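# Sort misplaced items onto the desk holding their kind

## Task

Find each item sitting on a desk where it does not belong and carry it to the desk that holds the other items of the same kind. The robot must not tip over or be left leaning, and an item only counts as placed if it stays there without the robot holding it at the end.

## Robot and tools

ROBOT. A Hello Robot Stretch 3 with one arm. It has a two-wheel base (0.33 m long, 0.34 m wide), a lift that slides up and down a mast, and a telescoping arm that extends sideways to the robot's right. The gripper cannot reach forward on its own; to shift it forward or back, drive the base. Turning in place pivots about the point midway between the drive wheels, 0.05 m behind the front edge. With arm retracted and wrist folded, the turning sweep has radius 0.28 m; an unfolded, level wrist reaches past that. Loose objects may occasionally be nudged by an outside push.

FRAMES. Base frame: origin on the floor between the drive wheels, x forward, y left, z up. hand_pose is reported in it, at the point where closed fingertips meet. Odometry frame is the base frame as it was at scene start; heading is positive to the left, range -3.142 to 3.142.

TOOL execute_actions, argument actions: a list run in order (empty list just returns state and images). Each action is {"robot": ..., "steps": n, "until": ...}. steps is 1 to 450 control steps at 30 per second (default 1); {"steps": n} alone waits. robot holds one command, a list of up to 8 commands run one after another (items may be {"pause_s": s}, s up to 15), or {"stop": true}, which brakes everything and clears the queue.
A command may contain:
- base: exactly one key. translate_m is a relative straight drive in metres from where the base is when that command begins, positive forward, magnitude at most 1. rotate_rad is a relative turn in place in radians, positive counter-clockwise seen from above, magnitude at most 3.2. No sideways motion.
- joints: absolute targets by name; unnamed joints keep their old targets. lift_m 0 to 1.1 (arm height on mast, m); arm_m 0 to 0.52 (extension, m); wrist_yaw_rad -1.345 to 4.42 (0 along the arm, positive swings toward the front, 3.0 folded over the base); wrist_pitch_rad -1.57 to 0.451 (negative tips fingers down); wrist_roll_rad -2.911 to 2.911; gripper_m -0.089 to 0.179 (bigger is wider; actual fingertip gap is about 0.007 m less when nearly shut, 0.025 m less when wide; zero gap below 0.007); head_pan_rad -3.953 to 1.73 (positive left, -1.57 looks along the arm); head_tilt_rad -1.53 to 0.419 (negative down).
- contact_limits: {"arm_m": e}, effort percent 1 to 100 at which the arm motion halts; lower is gentler, too low stops instantly; lasts until the next arm command.
Base and joint motions begin together and keep running across later actions and while you think. A new command overrides at once and discards the rest of an older queue. A queue advances when the previous command ends done (off_target also advances for base and gripper); other endings drop the remainder. Out-of-range values or invalid actions reject the entire call.
until: {"robot": {"status": "ended"}} waits until nothing is moving and no queue is running. Other fields use [op, value] with =, !=, <, <=, >, >= (e.g. "lift_m": [">", 0.3]) or a status word; {"any": {"status": "ended"}} fires when any one motion ends.

TOOL zoom_image: camera is head_camera, nav_camera or wrist_camera; region is [x0, y0, x1, y1] pixels of that camera's latest image, origin top-left, at most 504 by 504. head_camera and nav_camera pan and tilt with the head; wrist_camera rides on the gripper.

TOOL finished_scene: scene is the scene number; ends it permanently. Only call once every motion has settled and the items rest on their own.

SPEED. Full base speed (0.30 m/s, 1.9 rad/s) needs the arm stowed: lift_m under 0.30, arm_m under 0.03, wrist_yaw_rad over 2.54. Otherwise 0.10 m/s and 0.63 rad/s.

GRIPPING. Close to a gripper_m smaller than the object's width; lower squeezes harder, but a stall guard eases off so heavy or slick items may slide. Release by opening at least 0.02 past the touch value. Neither the reading nor done proves an item is held; check images. To re-squeeze, send a new value.

WRIST SAFETY. Fold or unfold the wrist only with lift_m 0.32 to 0.95, wrist_pitch_rad -0.4, roll near 0; once folded, lift may go to 0.25. If wrist_yaw_rad is below -0.4 keep pitch at -0.5 or lower.

RESULTS. Lines include robot.base_status (with distance moved of goal in brackets), joint_goals, joint_status (moving, done, off_target, contact_stop, time_out, stopped, not_commanded, torque_fault), measured_speeds, refusals/queue/queue_left, motor_effort (percent, peak in brackets, noisy and biased), base_odometry, turned_by_wheels and turned_by_imu, base_tilt in degrees (forward/right positive), lidar_m (12 sectors of 30 degrees from straight ahead counter-clockwise; 4th left, 7th behind, 10th right; plane 0.17 m high, sees table legs not tops; "-" is nothing), wrist_depth_mm and head_depth_mm (7x7 median depths; head image is sideways). robot.on_its_own appears when the robot changed a goal, a joint is slack or its servo is off, effort at rest is unusual, or tilt exceeds about 3 degrees. refused:, dropped: and replaced: lines explain problems, counting from 0. contact_stop leaves lift or arm slack until commanded again. A wrist servo overloaded for seconds shuts off for 10 s (torque_fault); wait with steps.

AVOID. Pushing into something rigid with the gripper above about 0.45 m can tip the robot; a second push after a contact_stop is worse. Do not drive while gripping or pressing on fixed things. If the base snags, reverse the last move in small steps; if tilted, free the gripper and lower lift_m to about 0.2. Avoid drops, slams, hard pushes and torque faults, and keep items from falling off desks.

Each tool is called after "Call:" by a JSON object that holds its "name" and its "arguments".

## Session

Call:
{"name": "execute_actions", "arguments": {"actions": []}}

Scene clock: 0.00 s.
robot.base_odometry: x=+0.000 y=+0.000 heading=+0.000 (m, m, rad; robot's odometry frame)
robot.turned_by_wheels: +0.000 (rad since the last result)
robot.turned_by_imu: +0.000 (rad since the last result)
robot.base_tilt: forward=-0.7 right=-0.2 (deg)
robot.lidar_m: 0.83 0.90 1.09 1.02 1.05 1.36 2.21 1.10 0.76 0.71 0.72 0.94
robot.head_depth_mm: 1503 1505 1507 1503 1520 944 1103 / 1498 1490 1504 1501 1502 935 1514 / 1490 1490 1502 1501 1496 937 1497 / 1482 1484 1489 1486 1493 936 1511 / 1481 1485 1490 1491 1491 936 1485 / 1473 1473 1475 1491 1472 927 728 / 1473 1467 1473 1479 1481 932 727
robot.base_status: not_commanded
robot.joint_positions: lift_m=+0.532 arm_m=-0.003 wrist_yaw_rad=+3.030 wrist_pitch_rad=-0.333 wrist_roll_rad=+0.011 gripper_m=+0.037 head_pan_rad=+0.007 head_tilt_rad=-0.022
robot.joint_goals: lift_m=+0.532 arm_m=-0.003 wrist_yaw_rad=+3.030 wrist_pitch_rad=-0.333 wrist_roll_rad=+0.011 gripper_m=+0.037 head_pan_rad=+0.007 head_tilt_rad=-0.022
robot.joint_status: lift_m=not_commanded arm_m=not_commanded wrist_yaw_rad=not_commanded wrist_pitch_rad=not_commanded wrist_roll_rad=not_commanded gripper_m=not_commanded head_pan_rad=not_commanded head_tilt_rad=not_commanded
robot.measured_speeds: translate_m=+0.000 rotate_rad=+0.000 lift_m=+0.000 arm_m=+0.000 wrist_yaw_rad=+0.000 wrist_pitch_rad=+0.000 wrist_roll_rad=+0.000 head_pan_rad=+0.000 head_tilt_rad=+0.000
robot: refusals=0 queue=idle queue_left=0
robot.motor_effort: left_wheel=+0 right_wheel=-1 lift_m=+27 arm_m=-1 wrist_yaw_rad=+0 wrist_pitch_rad=+8 wrist_roll_rad=+1 gripper_m=+0 head_pan_rad=+0 head_tilt_rad=+2 (%)
robot.hand_pose: x=+0.0048 y=+0.0906 z=+0.5645 quat_wxyz=(+0.157, +0.706, +0.078, +0.686) (m; robot's base frame)
robot.wrist_depth_mm: 832 - 941 987 - - - / 910 - - - - - - / 980 - - - - - - / - - - - - - - / - - - - - - - / 881 884 - 836 - 852 837 / 755 752 - 729 727 724 714
pictures: head_camera (sideways: a quarter turn clockwise sets it upright), nav_camera (sideways: a quarter turn counterclockwise sets it upright), wrist_camera
Images, in order (width x height): head_camera 896x504, nav_camera 672x504, wrist_camera 644x364.

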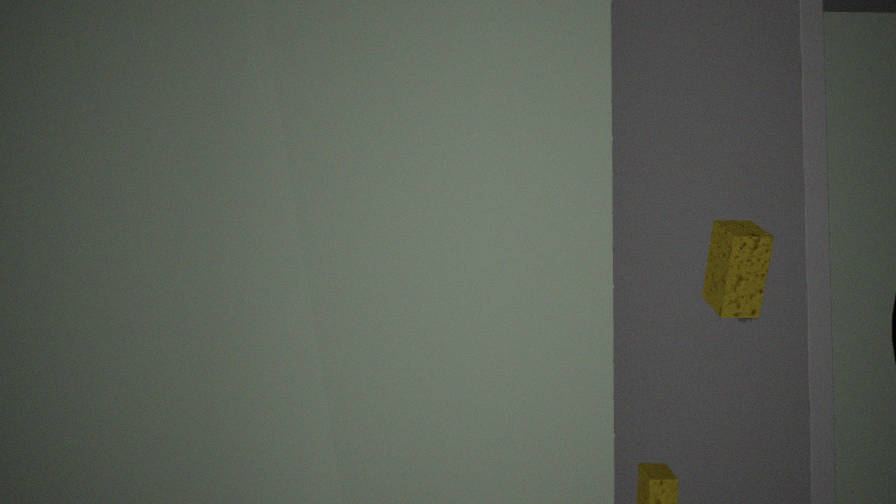

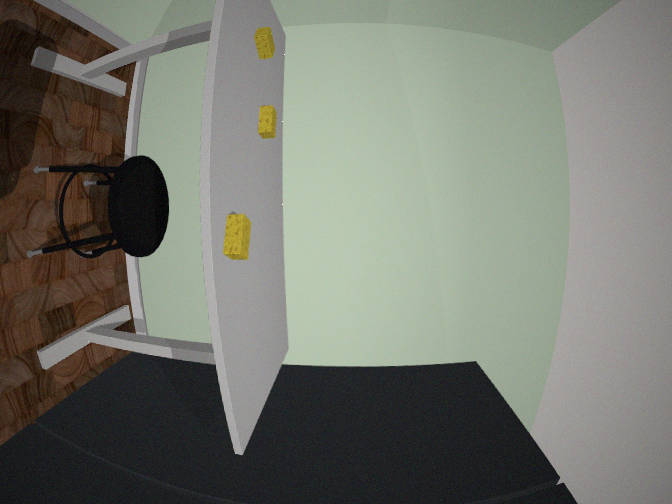

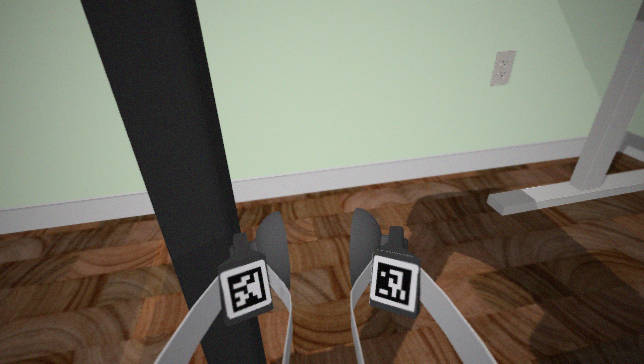

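Look around.

Call:
{"name": "execute_actions", "arguments": {"actions": [{"robot":{"joints":{"head_pan_rad":1.5}},"steps":200,"until":{"robot":{"status":"ended"}}}]}}

Call:
{"name": "execute_actions", "arguments": {"actions": [{"robot":{"joints":{"head_pan_rad":-3.3}},"steps":300,"until":{"robot":{"status":"ended"}}}]}}

Scene clock: 5.53 s.
robot.base_odometry: x=+0.000 y=+0.000 heading=+0.000 (m, m, rad; robot's odometry frame)
robot.turned_by_wheels: +0.000 (rad since the last result)
robot.turned_by_imu: +0.000 (rad since the last result)
robot.base_tilt: forward=-0.8 right=-0.1 (deg)
robot.lidar_m: 0.83 0.91 1.09 1.03 1.05 1.36 2.22 1.09 0.76 0.71 0.72 0.94
robot.head_depth_mm: 1030 1026 1031 1041 1039 1046 1047 / 1020 1016 1022 1025 1025 1028 1034 / - 1004 1008 1012 1012 1014 1015 / - - 995 995 1000 1004 1002 / - - 982 985 986 990 990 / - - 971 969 976 976 982 / - - 959 961 962 964 963
robot.base_status: not_commanded
robot.joint_positions: lift_m=+0.532 arm_m=-0.003 wrist_yaw_rad=+3.030 wrist_pitch_rad=-0.333 wrist_roll_rad=+0.011 gripper_m=+0.037 head_pan_rad=+1.493 head_tilt_rad=-0.022
robot.joint_goals: lift_m=+0.532 arm_m=-0.003 wrist_yaw_rad=+3.030 wrist_pitch_rad=-0.333 wrist_roll_rad=+0.011 gripper_m=+0.037 head_pan_rad=+1.500 head_tilt_rad=-0.022
robot.joint_status: lift_m=not_commanded arm_m=not_commanded wrist_yaw_rad=not_commanded wrist_pitch_rad=not_commanded wrist_roll_rad=not_commanded gripper_m=not_commanded head_pan_rad=done head_tilt_rad=not_commanded
robot.measured_speeds: translate_m=+0.000 rotate_rad=+0.000 lift_m=+0.000 arm_m=+0.000 wrist_yaw_rad=+0.000 wrist_pitch_rad=+0.000 wrist_roll_rad=+0.000 head_pan_rad=+0.000 head_tilt_rad=+0.000
robot: refusals=0 queue=done queue_left=0
robot.motor_effort: left_wheel=+0(0) right_wheel=-1(1) lift_m=+26(27) arm_m=-1(1) wrist_yaw_rad=+1(0) wrist_pitch_rad=+8(9) wrist_roll_rad=+1(1) gripper_m=+0(0) head_pan_rad=+3(41) head_tilt_rad=+2(2) (%)
robot.hand_pose: x=+0.0048 y=+0.0906 z=+0.5645 quat_wxyz=(+0.157, +0.706, +0.078, +0.686) (m; robot's base frame)
robot.wrist_depth_mm: 851 - 916 982 - - - / 927 - - - - - - / 981 - - - - - - / - - - - - - - / - - - - - - - / 905 874 - 861 - 824 834 / 746 765 - 729 718 734 714
pictures: head_camera (sideways: a quarter turn clockwise sets it upright), nav_camera (sideways: a quarter turn counterclockwise sets it upright), wrist_camera
camera_calibration (this result's frames):
head_camera: T_world_to_cam=[[-0.00462664, -0.0375396, -0.999284, 1.31808], [-0.99964, 0.0265837, 0.00362963, 0.0065903], [0.0264285, 0.998941, -0.0376491, 0.00950126], [0, 0, 0, 1]] pos_world=[0.0124351, 0.0398138, 1.31747]
nav_camera: T_world_to_cam=[[0.0249327, 0.0813101, 0.996377, -1.2535], [0.992918, -0.117822, -0.0152312, 0.0676381], [0.116157, 0.9897, -0.0836719, 0.0638178], [0, 0, 0, 1]] pos_world=[-0.0433189, 0.0467308, 1.25533]
Images, in order (width x height): head_camera 896x504, nav_camera 672x504, wrist_camera 644x364.

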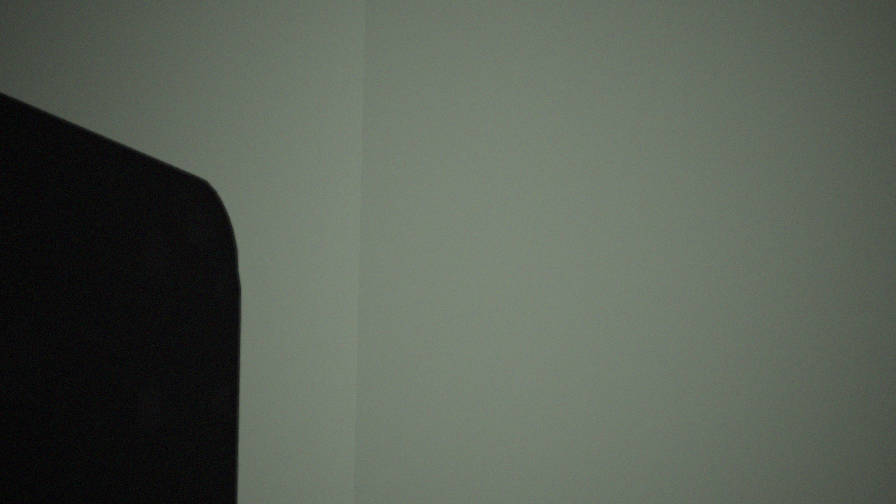

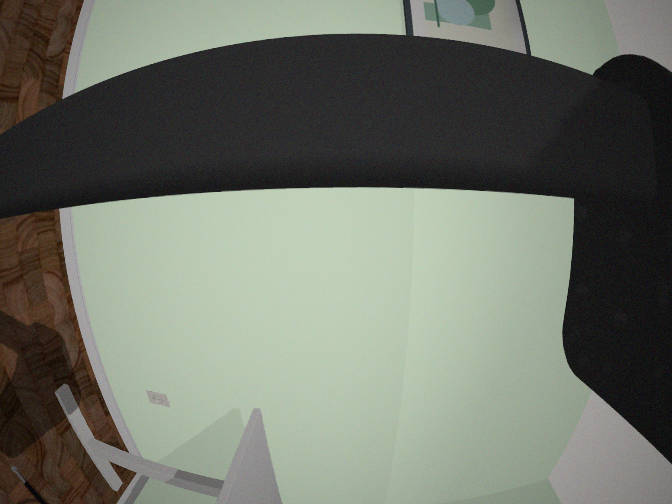

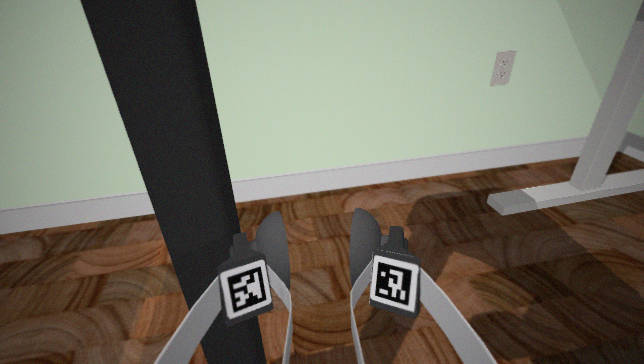

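Scene clock: 8.33 s.
robot.base_odometry: x=+0.000 y=+0.000 heading=+0.000 (m, m, rad; robot's odometry frame)
robot.turned_by_wheels: +0.000 (rad since the last result)
robot.turned_by_imu: +0.000 (rad since the last result)
robot.base_tilt: forward=-0.7 right=-0.1 (deg)
robot.lidar_m: 0.83 0.90 1.09 1.03 1.05 1.36 2.22 1.09 0.76 0.71 0.72 0.94
robot.head_depth_mm: 1875 2014 2013 2019 2007 1984 1962 / 1974 2326 2349 2347 2365 2386 2251 / 1966 2302 2280 2288 2295 2351 2245 / 1980 2268 2227 2244 2255 2239 2228 / 1990 2181 2193 2219 2194 2215 2199 / 2001 2129 2155 2156 2161 2180 2145 / 1990 2137 2098 2136 2125 2133 2135
robot.base_status: not_commanded
robot.joint_positions: lift_m=+0.532 arm_m=-0.003 wrist_yaw_rad=+3.030 wrist_pitch_rad=-0.333 wrist_roll_rad=+0.011 gripper_m=+0.037 head_pan_rad=-3.293 head_tilt_rad=-0.022
robot.joint_goals: lift_m=+0.532 arm_m=-0.003 wrist_yaw_rad=+3.030 wrist_pitch_rad=-0.333 wrist_roll_rad=+0.011 gripper_m=+0.037 head_pan_rad=-3.300 head_tilt_rad=-0.022
robot.joint_status: lift_m=not_commanded arm_m=not_commanded wrist_yaw_rad=not_commanded wrist_pitch_rad=not_commanded wrist_roll_rad=not_commanded gripper_m=not_commanded head_pan_rad=done head_tilt_rad=not_commanded
robot.measured_speeds: translate_m=+0.000 rotate_rad=+0.000 lift_m=+0.000 arm_m=+0.000 wrist_yaw_rad=+0.000 wrist_pitch_rad=+0.000 wrist_roll_rad=+0.000 head_pan_rad=+0.000 head_tilt_rad=+0.000
robot: refusals=0 queue=done queue_left=0
robot.motor_effort: left_wheel=+1(0) right_wheel=-1(0) lift_m=+26(27) arm_m=+0(0) wrist_yaw_rad=+1(0) wrist_pitch_rad=+8(9) wrist_roll_rad=+1(1) gripper_m=-1(0) head_pan_rad=-4(40) head_tilt_rad=+2(3) (%)
robot.hand_pose: x=+0.0048 y=+0.0906 z=+0.5645 quat_wxyz=(+0.157, +0.706, +0.078, +0.686) (m; robot's base frame)
robot.wrist_depth_mm: 850 - 928 990 - - - / 905 - - - - - - / 946 - - - - - - / - - - - - - - / - - - - - - - / 911 864 - 825 - 842 842 / 750 742 - 751 731 716 718
pictures: head_camera (sideways: a quarter turn clockwise sets it upright), nav_camera (sideways: a quarter turn counterclockwise sets it upright), wrist_camera
camera_calibration (this result's frames):
head_camera: T_world_to_cam=[[0.037101, -0.00735786, -0.999284, 1.31782], [-0.0995722, -0.995024, 0.00362962, 0.00109988], [-0.994338, 0.0993663, -0.037649, 0.0157278], [0, 0, 0, 1]] pos_world=[-0.0331443, 0.00922795, 1.31747]
nav_camera: T_world_to_cam=[[-0.0792703, 0.0308086, 0.996377, -1.25286], [0.190075, 0.981651, -0.0152312, 0.0725355], [-0.978564, 0.188179, -0.0836717, 0.0704954], [0, 0, 0, 1]] pos_world=[-0.0441176, -0.0458713, 1.25533]
Images, in order (width x height): head_camera 896x504, nav_camera 672x504, wrist_camera 644x364.

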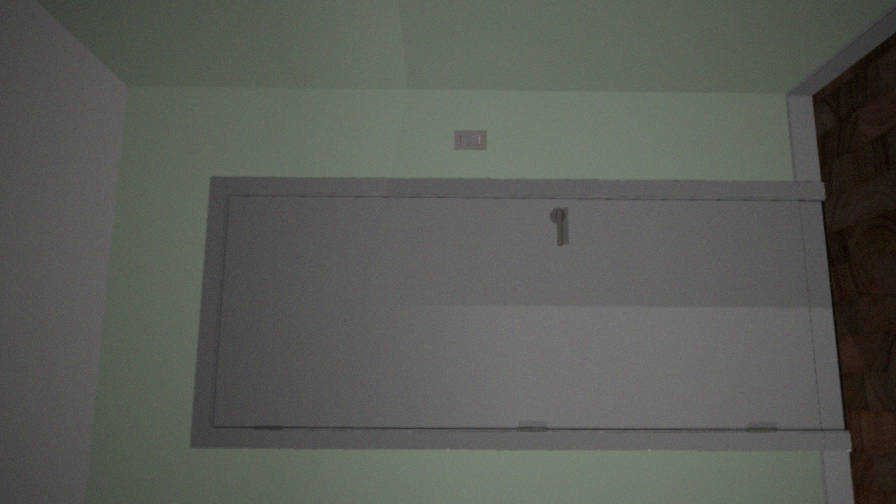

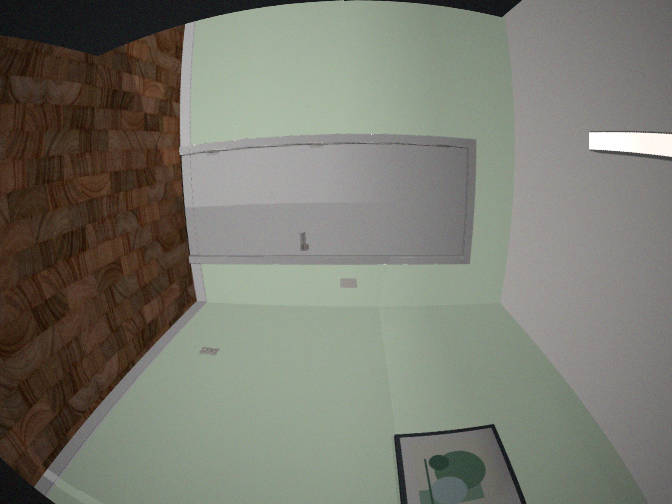

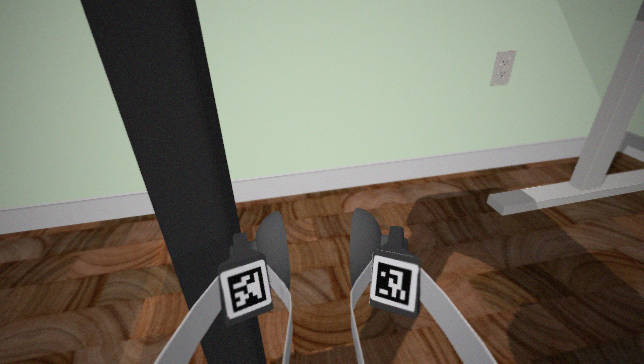

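Call:
{"name": "execute_actions", "arguments": {"actions": [{"robot":{"joints":{"head_pan_rad":-1.6,"head_tilt_rad":-0.5}},"steps":300,"until":{"robot":{"status":"ended"}}}]}}

Scene clock: 12.07 s.
robot.base_odometry: x=+0.000 y=+0.000 heading=+0.000 (m, m, rad; robot's odometry frame)
robot.turned_by_wheels: +0.000 (rad since the last result)
robot.turned_by_imu: +0.000 (rad since the last result)
robot.base_tilt: forward=-0.7 right=+0.0 (deg)
robot.lidar_m: 0.83 0.90 1.09 1.02 1.04 1.36 2.22 1.09 0.75 0.71 0.72 0.94
robot.head_depth_mm: 594 644 705 776 879 988 1140 / 589 640 699 772 860 966 1116 / 584 636 694 765 850 960 1099 / 579 628 684 759 839 948 1087 / 575 626 683 749 833 937 1070 / 572 620 676 742 826 924 1057 / 569 614 672 735 817 919 1046
robot.base_status: not_commanded
robot.joint_positions: lift_m=+0.532 arm_m=-0.003 wrist_yaw_rad=+3.030 wrist_pitch_rad=-0.333 wrist_roll_rad=+0.011 gripper_m=+0.037 head_pan_rad=-1.607 head_tilt_rad=-0.494
robot.joint_goals: lift_m=+0.532 arm_m=-0.003 wrist_yaw_rad=+3.030 wrist_pitch_rad=-0.333 wrist_roll_rad=+0.011 gripper_m=+0.037 head_pan_rad=-1.600 head_tilt_rad=-0.500
robot.joint_status: lift_m=not_commanded arm_m=not_commanded wrist_yaw_rad=not_commanded wrist_pitch_rad=not_commanded wrist_roll_rad=not_commanded gripper_m=not_commanded head_pan_rad=done head_tilt_rad=done
robot.measured_speeds: translate_m=+0.000 rotate_rad=+0.000 lift_m=+0.000 arm_m=+0.000 wrist_yaw_rad=+0.000 wrist_pitch_rad=+0.000 wrist_roll_rad=+0.000 head_pan_rad=+0.000 head_tilt_rad=+0.000
robot: refusals=0 queue=done queue_left=0
robot.motor_effort: left_wheel=+0(0) right_wheel=-2(1) lift_m=+27(26) arm_m=-1(0) wrist_yaw_rad=+0(0) wrist_pitch_rad=+8(8) wrist_roll_rad=+1(1) gripper_m=+1(1) head_pan_rad=+3(42) head_tilt_rad=-2(25) (%)
robot.hand_pose: x=+0.0048 y=+0.0906 z=+0.5645 quat_wxyz=(+0.157, +0.706, +0.078, +0.686) (m; robot's base frame)
robot.wrist_depth_mm: 867 - 947 974 - - - / 901 - - - - - - / 955 - - - - - - / - - - - - - - / - - - - - - - / 880 877 - 848 - 825 828 / 751 750 - 724 727 734 718
pictures: head_camera (sideways: a quarter turn clockwise sets it upright), nav_camera (sideways: a quarter turn counterclockwise sets it upright), wrist_camera
camera_calibration (this result's frames):
head_camera: T_world_to_cam=[[0.0194644, 0.48767, -0.872811, 1.15269], [0.999616, 0.00773105, 0.0266119, -0.0355161], [0.0197256, -0.872994, -0.487333, 0.594816], [0, 0, 0, 1]] pos_world=[0.00133293, -0.0425879, 1.2969]
nav_camera: T_world_to_cam=[[-0.0377048, -0.525984, 0.849658, -1.06153], [-0.996865, 0.0789808, 0.00465599, 0.0538816], [-0.0695557, -0.846819, -0.527313, 0.642331], [0, 0, 0, 1]] pos_world=[0.0583658, -0.0186635, 1.24039]
wrist_camera: T_world_to_cam=[[0.988432, -0.147616, -0.0348148, 0.0292031], [-0.103113, -0.485721, -0.868011, 0.565399], [0.111222, 0.861559, -0.495323, 0.364035], [0, 0, 0, 1]] pos_world=[-0.0110543, -0.0347011, 0.672104]
Images, in order (width x height): head_camera 896x504, nav_camera 672x504, wrist_camera 644x364.

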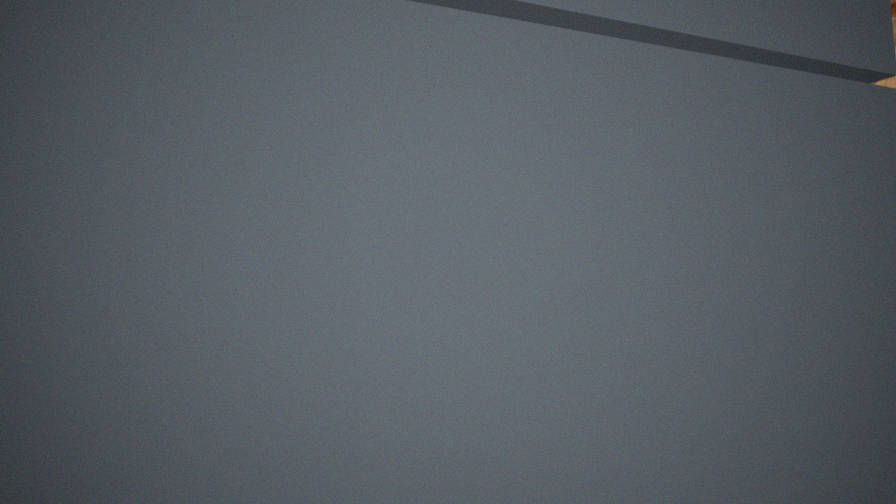

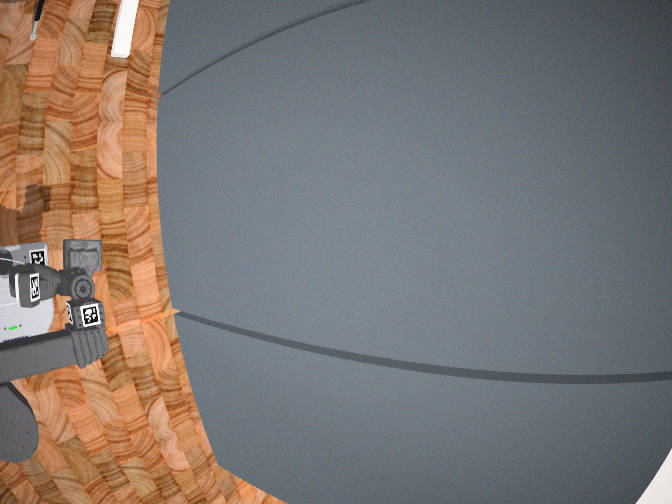

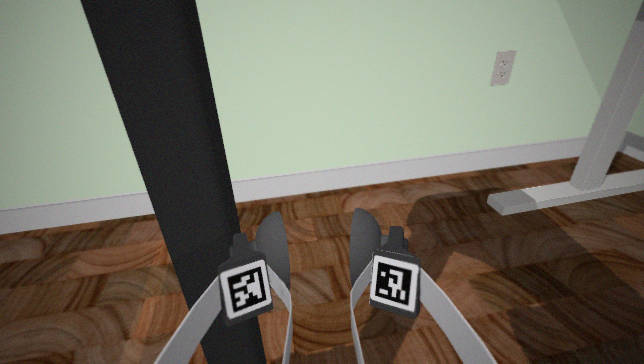

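Call:
{"name": "execute_actions", "arguments": {"actions": [{"robot":{"joints":{"head_pan_rad":-2.5,"head_tilt_rad":-0.1}},"steps":300,"until":{"robot":{"status":"ended"}}}]}}

Scene clock: 17.77 s.
robot.base_odometry: x=+0.000 y=+0.000 heading=+0.000 (m, m, rad; robot's odometry frame)
robot.turned_by_wheels: +0.000 (rad since the last result)
robot.turned_by_imu: +0.000 (rad since the last result)
robot.base_tilt: forward=-0.7 right=-0.1 (deg)
robot.lidar_m: 0.82 0.90 1.09 1.03 1.05 1.36 2.22 1.09 0.76 0.71 0.72 0.94
robot.head_depth_mm: 2121 2160 2181 2240 2251 2277 1967 / 2239 2305 2316 2374 2422 2423 1931 / 2098 1377 2401 2468 2502 2437 1802 / 1178 1169 1192 1212 1249 1267 1308 / 999 1016 1032 1052 1070 1090 1107 / 881 897 909 925 943 954 973 / 792 803 817 826 838 850 862
robot.base_status: not_commanded
robot.joint_positions: lift_m=+0.532 arm_m=-0.003 wrist_yaw_rad=+3.030 wrist_pitch_rad=-0.333 wrist_roll_rad=+0.011 gripper_m=+0.037 head_pan_rad=-2.493 head_tilt_rad=-0.113
robot.joint_goals: lift_m=+0.532 arm_m=-0.003 wrist_yaw_rad=+3.030 wrist_pitch_rad=-0.333 wrist_roll_rad=+0.011 gripper_m=+0.037 head_pan_rad=-2.500 head_tilt_rad=-0.100
robot.joint_status: lift_m=not_commanded arm_m=not_commanded wrist_yaw_rad=not_commanded wrist_pitch_rad=not_commanded wrist_roll_rad=not_commanded gripper_m=not_commanded head_pan_rad=done head_tilt_rad=done
robot.measured_speeds: translate_m=+0.000 rotate_rad=+0.000 lift_m=+0.000 arm_m=+0.000 wrist_yaw_rad=+0.000 wrist_pitch_rad=+0.000 wrist_roll_rad=+0.000 head_pan_rad=+0.000 head_tilt_rad=+0.000
robot: refusals=0 queue=done queue_left=0
robot.motor_effort: left_wheel=-1(0) right_wheel=-1(1) lift_m=+26(26) arm_m=-1(1) wrist_yaw_rad=+0(0) wrist_pitch_rad=+8(8) wrist_roll_rad=+1(1) gripper_m=-1(1) head_pan_rad=-4(43) head_tilt_rad=+5(27) (%)
robot.hand_pose: x=+0.0048 y=+0.0906 z=+0.5645 quat_wxyz=(+0.157, +0.706, +0.078, +0.686) (m; robot's base frame)
robot.wrist_depth_mm: 861 - 936 970 - - - / 918 - - - - - - / 992 - - - - - - / - - - - - - - / - - - - - - - / 889 872 - 881 - 850 821 / 756 758 - 733 718 719 719
pictures: head_camera (sideways: a quarter turn clockwise sets it upright), nav_camera (sideways: a quarter turn counterclockwise sets it upright), wrist_camera
camera_calibration (this result's frames):
head_camera: T_world_to_cam=[[0.103379, 0.0762798, -0.991713, 1.30744], [0.643974, -0.765003, 0.00828808, -0.00949986], [-0.758031, -0.639494, -0.128208, 0.132174], [0, 0, 0, 1]] pos_world=[-0.0288532, -0.0224745, 1.31363]
nav_camera: T_world_to_cam=[[-0.149222, -0.0899186, 0.984707, -1.23713], [-0.570788, 0.821016, -0.0115257, 0.072351], [-0.807424, -0.563779, -0.173838, 0.186823], [0, 0, 0, 1]] pos_world=[0.00753622, -0.0653152, 1.25152]
Images, in order (width x height): head_camera 896x504, nav_camera 672x504, wrist_camera 644x364.

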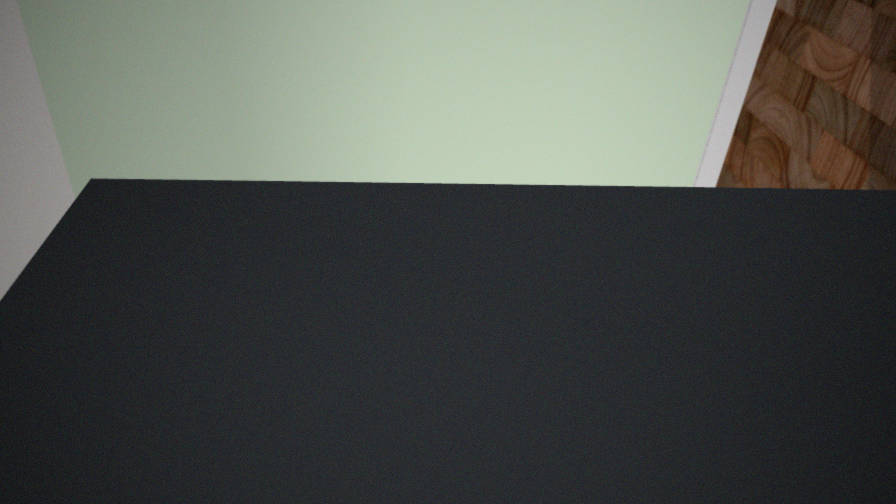

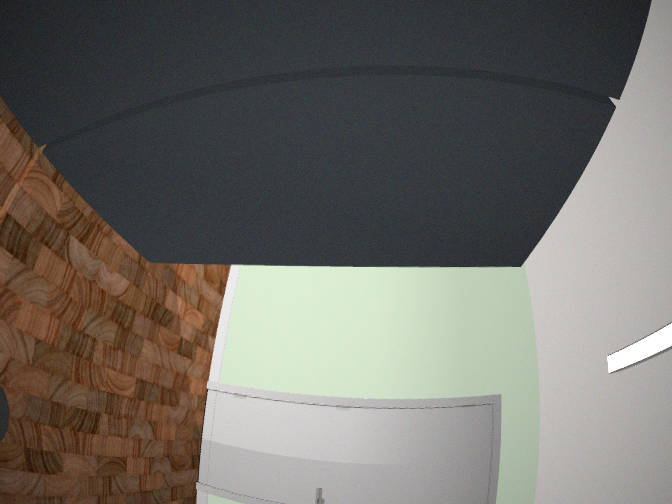

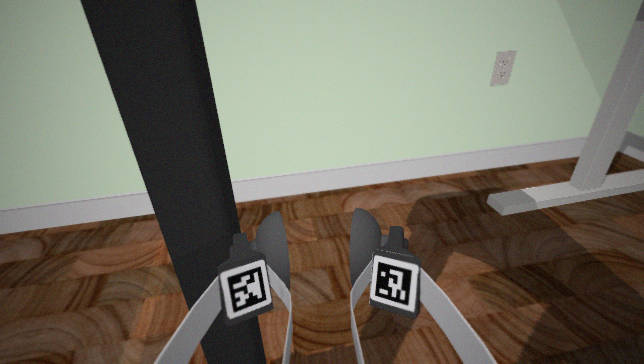

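Call:
{"name": "execute_actions", "arguments": {"actions": [{"robot":[{"joints":{"lift_m":0.25,"head_pan_rad":0,"head_tilt_rad":-0.3}},{"base":{"translate_m":-1.0}},{"base":{"translate_m":-0.5}},{"base":{"rotate_rad":-1.57}}],"steps":450,"until":{"robot":{"status":"ended"}}}]}}

Scene clock: 35.23 s.
robot.base_odometry: x=-1.500 y=+0.000 heading=-1.570 (m, m, rad; robot's odometry frame)
robot.turned_by_wheels: -1.570 (rad since the last result)
robot.turned_by_imu: -1.590 (rad since the last result)
robot.base_tilt: forward=-0.7 right=-0.1 (deg)
robot.lidar_m: 1.24 0.86 1.08 2.37 1.42 0.97 0.91 0.93 0.77 0.72 0.74 0.98
robot.head_depth_mm: 1894 1924 1921 1983 1987 1891 1570 / 2712 2710 2725 2821 2603 2013 1572 / 3423 3615 3844 3987 2811 2032 1572 / 3393 3704 3774 3973 2865 2025 1568 / 3384 3625 3733 3885 2831 1993 1559 / 3336 3561 3697 3687 1335 1307 1274 / 856 844 835 829 860 906 959
robot.base_status: done (rotate_rad -1.5699 of -1.5700)
robot.joint_positions: lift_m=+0.251 arm_m=-0.003 wrist_yaw_rad=+3.030 wrist_pitch_rad=-0.334 wrist_roll_rad=+0.011 gripper_m=+0.037 head_pan_rad=-0.007 head_tilt_rad=-0.298
robot.joint_goals: lift_m=+0.250 arm_m=-0.003 wrist_yaw_rad=+3.030 wrist_pitch_rad=-0.334 wrist_roll_rad=+0.011 gripper_m=+0.037 head_pan_rad=+0.000 head_tilt_rad=-0.300
robot.joint_status: lift_m=done arm_m=not_commanded wrist_yaw_rad=not_commanded wrist_pitch_rad=not_commanded wrist_roll_rad=not_commanded gripper_m=not_commanded head_pan_rad=done head_tilt_rad=done
robot.measured_speeds: translate_m=+0.000 rotate_rad=+0.000 lift_m=+0.000 arm_m=+0.000 wrist_yaw_rad=+0.000 wrist_pitch_rad=+0.000 wrist_roll_rad=+0.000 head_pan_rad=+0.000 head_tilt_rad=+0.000
robot: refusals=0 queue=done queue_left=0
robot.motor_effort: left_wheel=+3(10) right_wheel=-3(12) lift_m=+11(28) arm_m=-1(1) wrist_yaw_rad=+0(0) wrist_pitch_rad=+9(9) wrist_roll_rad=+1(1) gripper_m=+0(0) head_pan_rad=+4(41) head_tilt_rad=+0(16) (%)
robot.hand_pose: x=+0.0048 y=+0.0905 z=+0.2827 quat_wxyz=(+0.157, +0.706, +0.078, +0.686) (m; robot's base frame)
robot.wrist_depth_mm: - - - - - - 800 / - - - - - - 829 / - - - - - 976 862 / 800 791 771 748 736 750 721 / 636 616 - 601 625 590 576 / 518 511 - 516 - 487 485 / 452 - - - 422 415 408
pictures: head_camera (sideways: a quarter turn clockwise sets it upright), nav_camera (sideways: a quarter turn counterclockwise sets it upright), wrist_camera
camera_calibration (this result's frames):
head_camera: T_world_to_cam=[[-0.308459, 0.00381501, -0.95123, 1.25702], [-0.0415902, 0.998982, 0.0174932, -0.0172988], [0.950328, 0.0449578, -0.307987, 0.355752], [0, 0, 0, 1]] pos_world=[0.0489378, -0.0035082, 1.30558]
nav_camera: T_world_to_cam=[[0.351062, -0.020942, 0.936118, -1.17669], [-0.0495969, -0.998762, -0.00374367, 0.0590386], [0.935038, -0.0451143, -0.351666, 0.407642], [0, 0, 0, 1]] pos_world=[0.0348572, 0.0527138, 1.24509]
wrist_camera: T_world_to_cam=[[0.98843, -0.147633, -0.0347975, 0.019385], [-0.103158, -0.486121, -0.867781, 0.320746], [0.111197, 0.861331, -0.495726, 0.224654], [0, 0, 0, 1]] pos_world=[-0.0110542, -0.0347182, 0.390379]
Images, in order (width x height): head_camera 896x504, nav_camera 672x504, wrist_camera 644x364.

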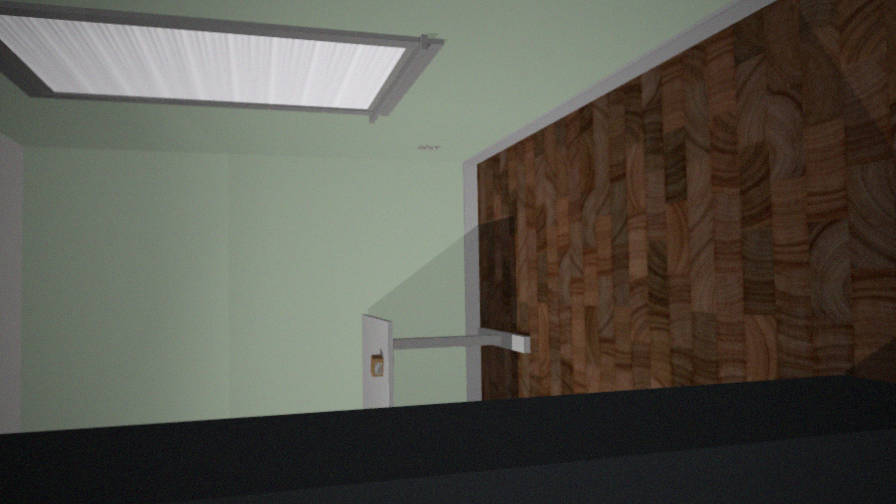

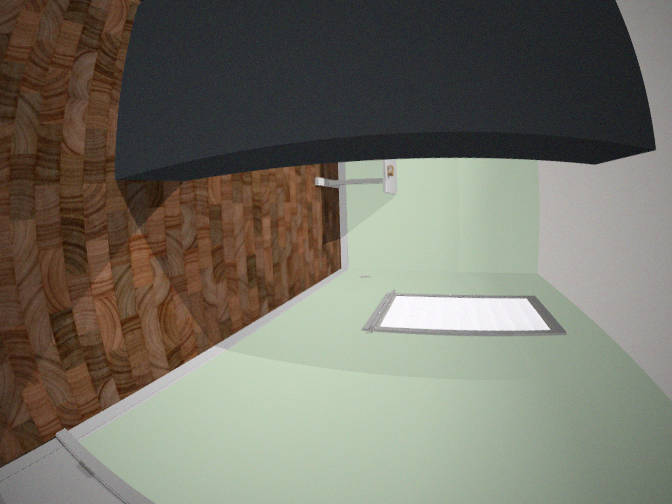

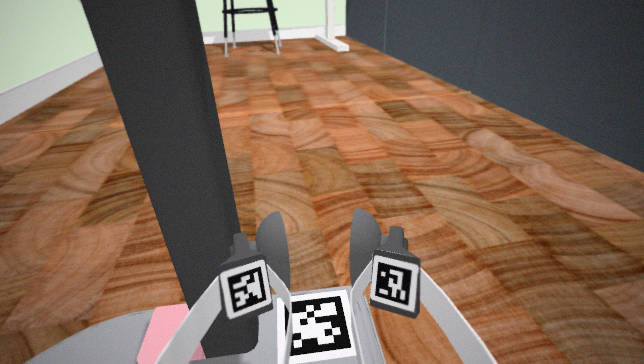

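Call:
{"name": "execute_actions", "arguments": {"actions": [{"robot":[{"base":{"translate_m":1.0}},{"base":{"translate_m":1.0}},{"joints":{"head_pan_rad":1.2,"head_tilt_rad":-0.4}}],"steps":450,"until":{"robot":{"status":"ended"}}}]}}

Scene clock: 50.93 s.
robot.base_odometry: x=-1.498 y=-2.000 heading=-1.570 (m, m, rad; robot's odometry frame)
robot.turned_by_wheels: +0.000 (rad since the last result)
robot.turned_by_imu: +0.002 (rad since the last result)
robot.base_tilt: forward=-0.7 right=-0.2 (deg)
robot.lidar_m: 1.75 1.47 2.20 2.78 1.49 0.81 1.16 0.90 0.62 0.58 0.59 0.77
robot.head_depth_mm: 2412 2519 2554 1959 2362 1796 1428 / 2764 2905 2975 2901 2368 1790 1446 / 3146 3392 3514 3285 2361 1800 1435 / 3074 3220 3445 3194 2393 1787 1442 / 2922 3095 3260 3296 2388 1798 1439 / 2820 2978 3076 3278 2379 1815 1435 / 2658 2858 2933 3170 2380 1799 1434
robot.base_status: done (translate_m +1.0000 of +1.0000)
robot.joint_positions: lift_m=+0.251 arm_m=-0.003 wrist_yaw_rad=+3.030 wrist_pitch_rad=-0.334 wrist_roll_rad=+0.011 gripper_m=+0.037 head_pan_rad=+1.193 head_tilt_rad=-0.395
robot.joint_goals: lift_m=+0.250 arm_m=-0.003 wrist_yaw_rad=+3.030 wrist_pitch_rad=-0.334 wrist_roll_rad=+0.011 gripper_m=+0.037 head_pan_rad=+1.200 head_tilt_rad=-0.400
robot.joint_status: lift_m=done arm_m=not_commanded wrist_yaw_rad=not_commanded wrist_pitch_rad=not_commanded wrist_roll_rad=not_commanded gripper_m=not_commanded head_pan_rad=done head_tilt_rad=done
robot.measured_speeds: translate_m=+0.000 rotate_rad=+0.000 lift_m=+0.000 arm_m=+0.000 wrist_yaw_rad=+0.000 wrist_pitch_rad=+0.000 wrist_roll_rad=+0.000 head_pan_rad=+0.000 head_tilt_rad=+0.000
robot: refusals=0 queue=done queue_left=0
robot.motor_effort: left_wheel=+1(10) right_wheel=-3(8) lift_m=+12(12) arm_m=-1(1) wrist_yaw_rad=+0(0) wrist_pitch_rad=+9(8) wrist_roll_rad=+1(1) gripper_m=+1(0) head_pan_rad=+4(42) head_tilt_rad=-1(11) (%)
robot.hand_pose: x=+0.0048 y=+0.0905 z=+0.2827 quat_wxyz=(+0.157, +0.706, +0.078, +0.686) (m; robot's base frame)
robot.wrist_depth_mm: - - - - - - - / - - - - - - - / - - - - - 979 985 / 819 774 771 781 765 741 722 / 632 617 - 612 624 579 591 / 514 514 - 514 - 494 484 / 447 - - - 420 421 416
pictures: head_camera (sideways: a quarter turn clockwise sets it upright), nav_camera (sideways: a quarter turn counterclockwise sets it upright), wrist_camera
camera_calibration (this result's frames):
head_camera: T_world_to_cam=[[-0.149069, -0.370794, -0.916673, 1.21094], [-0.945338, 0.325339, 0.0221308, -0.017821], [0.290024, 0.869866, -0.399024, 0.478256], [0, 0, 0, 1]] pos_world=[0.0249606, 0.0387881, 1.30126]
nav_camera: T_world_to_cam=[[0.179862, 0.402728, 0.897474, -1.12522], [0.912717, -0.408591, 0.000432231, 0.0477317], [0.366874, 0.819062, -0.441067, 0.527449], [0, 0, 0, 1]] pos_world=[-0.0346887, 0.0406463, 1.24247]
wrist_camera: T_world_to_cam=[[0.98843, -0.147634, -0.0347959, 0.0193842], [-0.103162, -0.48616, -0.867759, 0.320731], [0.111195, 0.861309, -0.495765, 0.224666], [0, 0, 0, 1]] pos_world=[-0.0110542, -0.0347181, 0.390373]
Images, in order (width x height): head_camera 896x504, nav_camera 672x504, wrist_camera 644x364.

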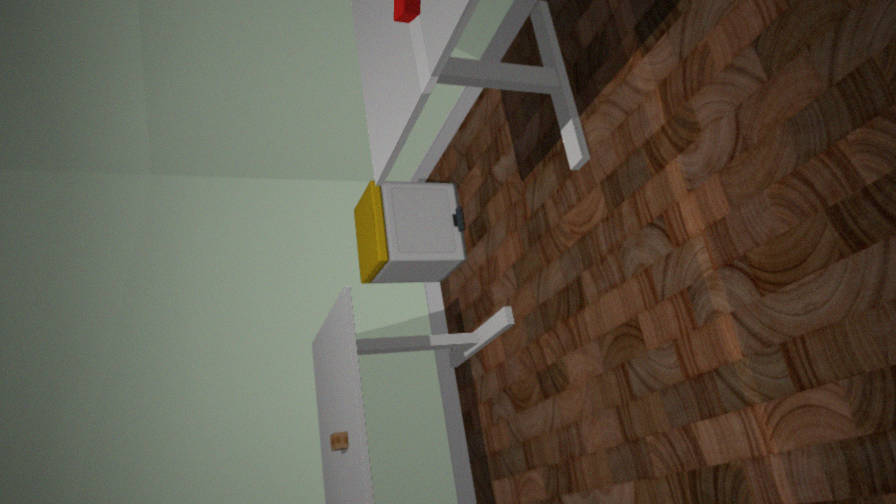

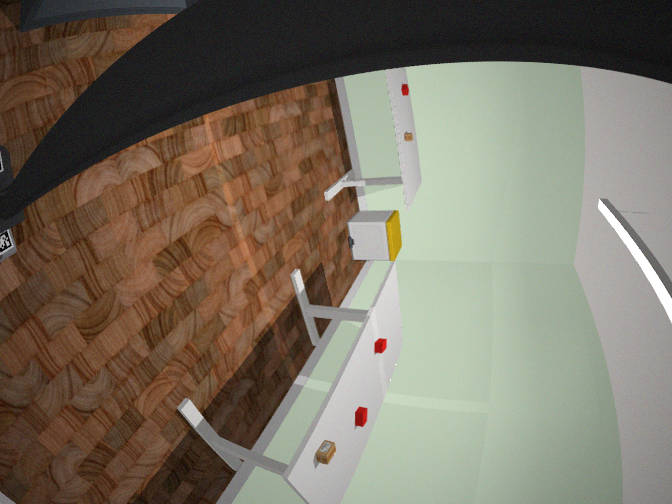

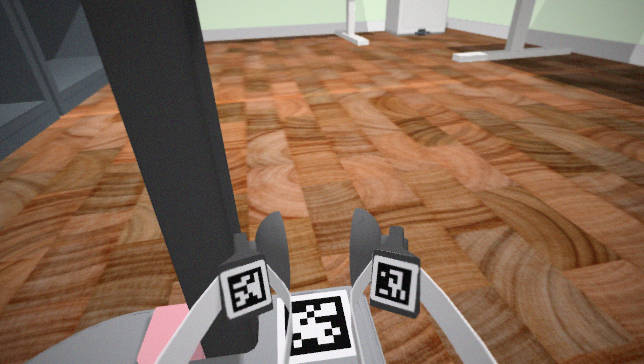

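Call:
{"name": "execute_actions", "arguments": {"actions": [{"robot":{"joints":{"head_pan_rad":1.7,"head_tilt_rad":-0.3}},"steps":300,"until":{"robot":{"status":"ended"}}}]}}

Scene clock: 56.83 s.
robot.base_odometry: x=-1.498 y=-2.000 heading=-1.570 (m, m, rad; robot's odometry frame)
robot.turned_by_wheels: +0.000 (rad since the last result)
robot.turned_by_imu: +0.000 (rad since the last result)
robot.base_tilt: forward=-0.7 right=-0.1 (deg)
robot.lidar_m: 1.75 1.47 2.19 2.78 1.49 0.81 1.16 0.90 0.62 0.58 0.59 0.77
robot.head_depth_mm: 2738 2912 3137 3182 2780 1992 1545 / 2807 2925 3126 3271 2776 1974 1559 / 2799 2963 3164 3325 2757 1992 1548 / 2796 2986 3141 3354 2762 1979 1538 / 2842 3028 3126 3352 2758 1987 1546 / 2820 2917 3025 2665 2509 1972 1552 / 1996 2096 2203 - - - -
robot.base_status: done (translate_m +1.0000 of +1.0000)
robot.joint_positions: lift_m=+0.251 arm_m=-0.003 wrist_yaw_rad=+3.030 wrist_pitch_rad=-0.334 wrist_roll_rad=+0.011 gripper_m=+0.037 head_pan_rad=+1.693 head_tilt_rad=-0.310
robot.joint_goals: lift_m=+0.250 arm_m=-0.003 wrist_yaw_rad=+3.030 wrist_pitch_rad=-0.334 wrist_roll_rad=+0.011 gripper_m=+0.037 head_pan_rad=+1.700 head_tilt_rad=-0.300
robot.joint_status: lift_m=done arm_m=not_commanded wrist_yaw_rad=not_commanded wrist_pitch_rad=not_commanded wrist_roll_rad=not_commanded gripper_m=not_commanded head_pan_rad=done head_tilt_rad=done
robot.measured_speeds: translate_m=+0.000 rotate_rad=+0.000 lift_m=+0.000 arm_m=+0.000 wrist_yaw_rad=+0.000 wrist_pitch_rad=+0.000 wrist_roll_rad=+0.000 head_pan_rad=+0.000 head_tilt_rad=+0.000
robot: refusals=0 queue=done queue_left=0
robot.motor_effort: left_wheel=+2(1) right_wheel=-3(3) lift_m=+13(12) arm_m=-1(0) wrist_yaw_rad=+0(0) wrist_pitch_rad=+9(8) wrist_roll_rad=+1(1) gripper_m=-1(0) head_pan_rad=+3(34) head_tilt_rad=+5(13) (%)
robot.hand_pose: x=+0.0048 y=+0.0905 z=+0.2827 quat_wxyz=(+0.157, +0.706, +0.078, +0.686) (m; robot's base frame)
robot.wrist_depth_mm: - - - - - - - / - - - - - - - / - - - - - - 979 / 807 790 758 768 752 747 732 / 626 627 - 603 613 606 586 / 509 516 - 523 - 491 489 / 454 - - - 419 424 417
pictures: head_camera (sideways: a quarter turn clockwise sets it upright), nav_camera (sideways: a quarter turn counterclockwise sets it upright), wrist_camera
camera_calibration (this result's frames):
head_camera: T_world_to_cam=[[0.037344, -0.31852, -0.94718, 1.24962], [-0.985381, -0.169399, 0.0181158, -0.0123519], [-0.166222, 0.932657, -0.320189, 0.378445], [0, 0, 0, 1]] pos_world=[0.00406861, 0.042977, 1.30501]
nav_camera: T_world_to_cam=[[-0.0258099, 0.362773, 0.93152, -1.16839], [0.99686, 0.0791233, -0.00319367, 0.0519391], [-0.0748635, 0.928512, -0.363676, 0.429433], [0, 0, 0, 1]] pos_world=[-0.0497831, 0.0210163, 1.24472]
wrist_camera: T_world_to_cam=[[0.98843, -0.147634, -0.034796, 0.0193842], [-0.103162, -0.48616, -0.867759, 0.320731], [0.111194, 0.861309, -0.495765, 0.224666], [0, 0, 0, 1]] pos_world=[-0.0110543, -0.0347181, 0.390373]
Images, in order (width x height): head_camera 896x504, nav_camera 672x504, wrist_camera 644x364.

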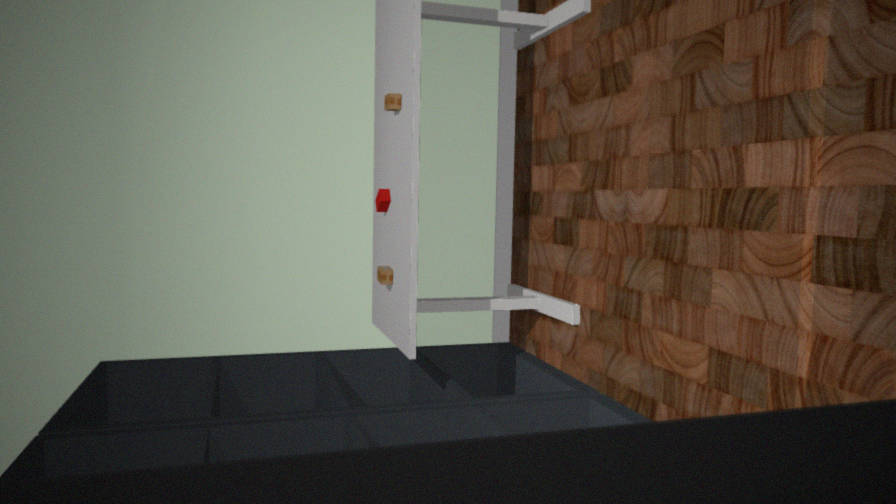

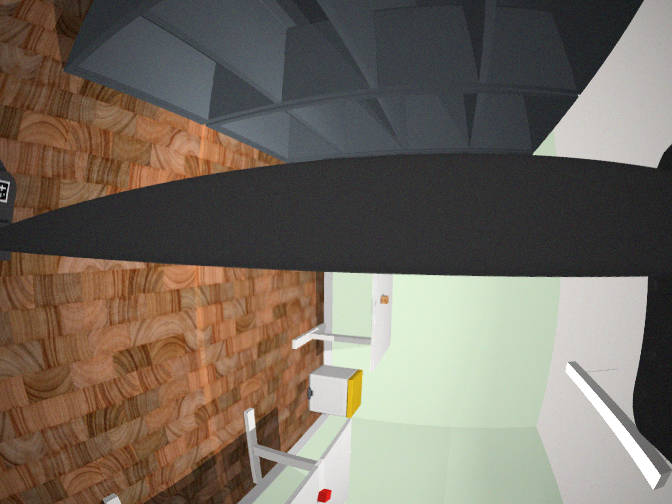

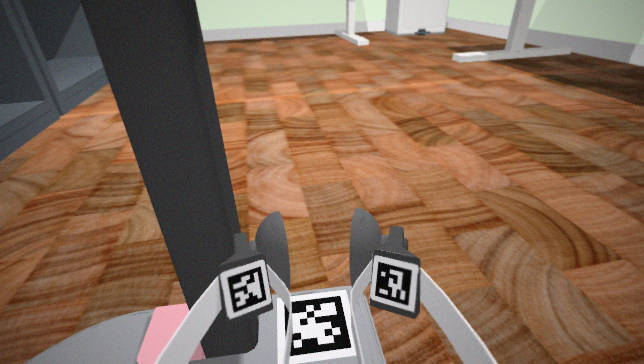

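Call:
{"name": "execute_actions", "arguments": {"actions": [{"robot":[{"base":{"translate_m":0.5}},{"base":{"rotate_rad":1.57}},{"joints":{"head_pan_rad":-1.2,"head_tilt_rad":-0.6,"lift_m":0.9,"wrist_pitch_rad":-0.4}}],"steps":450,"until":{"robot":{"status":"ended"}}}]}}

Scene clock: 74.73 s.
robot.base_odometry: x=-1.498 y=-2.500 heading=+0.000 (m, m, rad; robot's odometry frame)
robot.turned_by_wheels: +1.570 (rad since the last result)
robot.turned_by_imu: +1.589 (rad since the last result)
robot.base_tilt: forward=-0.7 right=-0.1 (deg)
robot.lidar_m: 2.80 2.55 1.29 1.29 0.84 0.58 0.54 0.55 0.72 1.36 1.02 1.80
robot.head_depth_mm: 1108 1205 1330 1481 1657 1483 - / 1139 1244 1383 1549 1706 1504 - / 1175 1290 1440 1620 1774 1483 1310 / 1213 1338 1414 1680 1777 1492 1255 / 1259 1384 1475 1105 1395 1457 1258 / 1298 1441 1504 1062 906 1491 1267 / 1350 1508 1523 989 1678 1499 1263
robot.base_status: done (rotate_rad +1.5699 of +1.5700)
robot.joint_positions: lift_m=+0.899 arm_m=-0.003 wrist_yaw_rad=+3.030 wrist_pitch_rad=-0.414 wrist_roll_rad=+0.011 gripper_m=+0.037 head_pan_rad=-1.193 head_tilt_rad=-0.593
robot.joint_goals: lift_m=+0.900 arm_m=-0.003 wrist_yaw_rad=+3.030 wrist_pitch_rad=-0.400 wrist_roll_rad=+0.011 gripper_m=+0.037 head_pan_rad=-1.200 head_tilt_rad=-0.600
robot.joint_status: lift_m=done arm_m=not_commanded wrist_yaw_rad=not_commanded wrist_pitch_rad=done wrist_roll_rad=not_commanded gripper_m=not_commanded head_pan_rad=done head_tilt_rad=done
robot.measured_speeds: translate_m=+0.000 rotate_rad=+0.000 lift_m=+0.000 arm_m=+0.000 wrist_yaw_rad=+0.000 wrist_pitch_rad=+0.000 wrist_roll_rad=+0.000 head_pan_rad=+0.000 head_tilt_rad=+0.000
robot: refusals=0 queue=done queue_left=0
robot.motor_effort: left_wheel=-1(10) right_wheel=+1(12) lift_m=+38(39) arm_m=-1(1) wrist_yaw_rad=+0(1) wrist_pitch_rad=+8(8) wrist_roll_rad=+1(1) gripper_m=+0(0) head_pan_rad=-4(42) head_tilt_rad=-2(21) (%)
robot.hand_pose: x=+0.0037 y=+0.0812 z=+0.9129 quat_wxyz=(+0.184, +0.702, +0.106, +0.679) (m; robot's base frame)
robot.wrist_depth_mm: 890 - - - - - - / 891 - - - - - - / 858 - - - - - - / 846 - - - - - - / 793 - - - - - - / 777 - - - - - - / 737 - - - - - -
pictures: head_camera (sideways: a quarter turn clockwise sets it upright), nav_camera (sideways: a quarter turn counterclockwise sets it upright), wrist_camera
camera_calibration (this result's frames):
head_camera: T_world_to_cam=[[-0.209447, 0.532229, -0.820283, 1.08559], [0.912985, 0.406825, 0.0308454, -0.0404955], [0.350129, -0.742446, -0.571126, 0.701822], [0, 0, 0, 1]] pos_world=[0.0186184, -0.0402448, 1.29257]
nav_camera: T_world_to_cam=[[0.207258, -0.572339, 0.793393, -0.989665], [-0.944076, -0.329611, 0.00884627, 0.0481052], [0.256448, -0.750856, -0.608645, 0.746155], [0, 0, 0, 1]] pos_world=[0.0591813, 0.00968797, 1.23891]
wrist_camera: T_world_to_cam=[[0.988124, -0.150347, -0.0317271, 0.0383746], [-0.110731, -0.553577, -0.825403, 0.829891], [0.106534, 0.819114, -0.563651, 0.610636], [0, 0, 0, 1]] pos_world=[-0.0110771, -0.0350017, 1.0304]
Images, in order (width x height): head_camera 896x504, nav_camera 672x504, wrist_camera 644x364.

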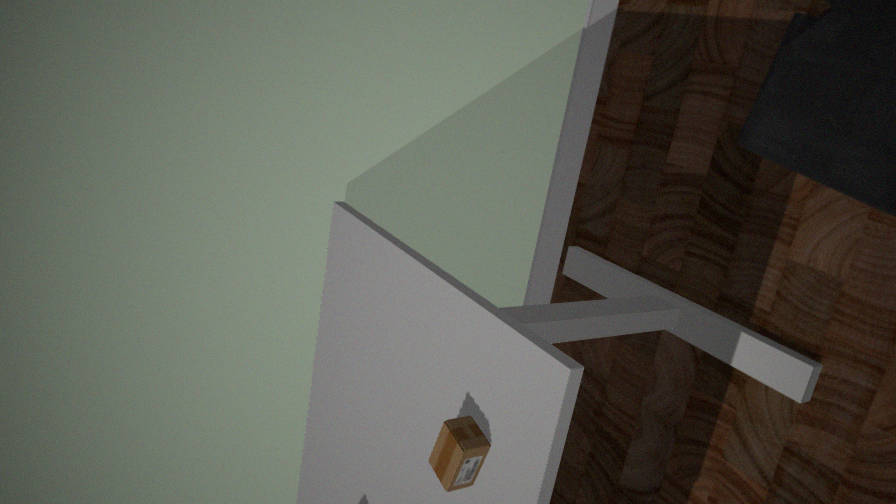

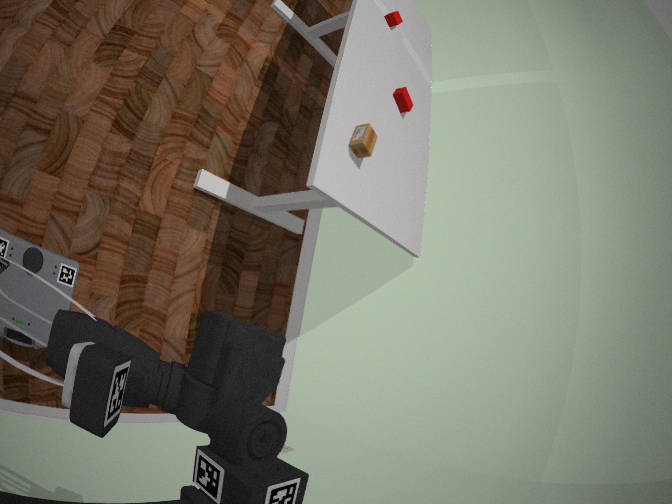

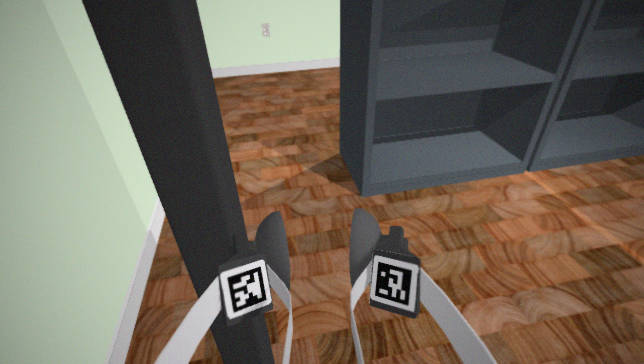

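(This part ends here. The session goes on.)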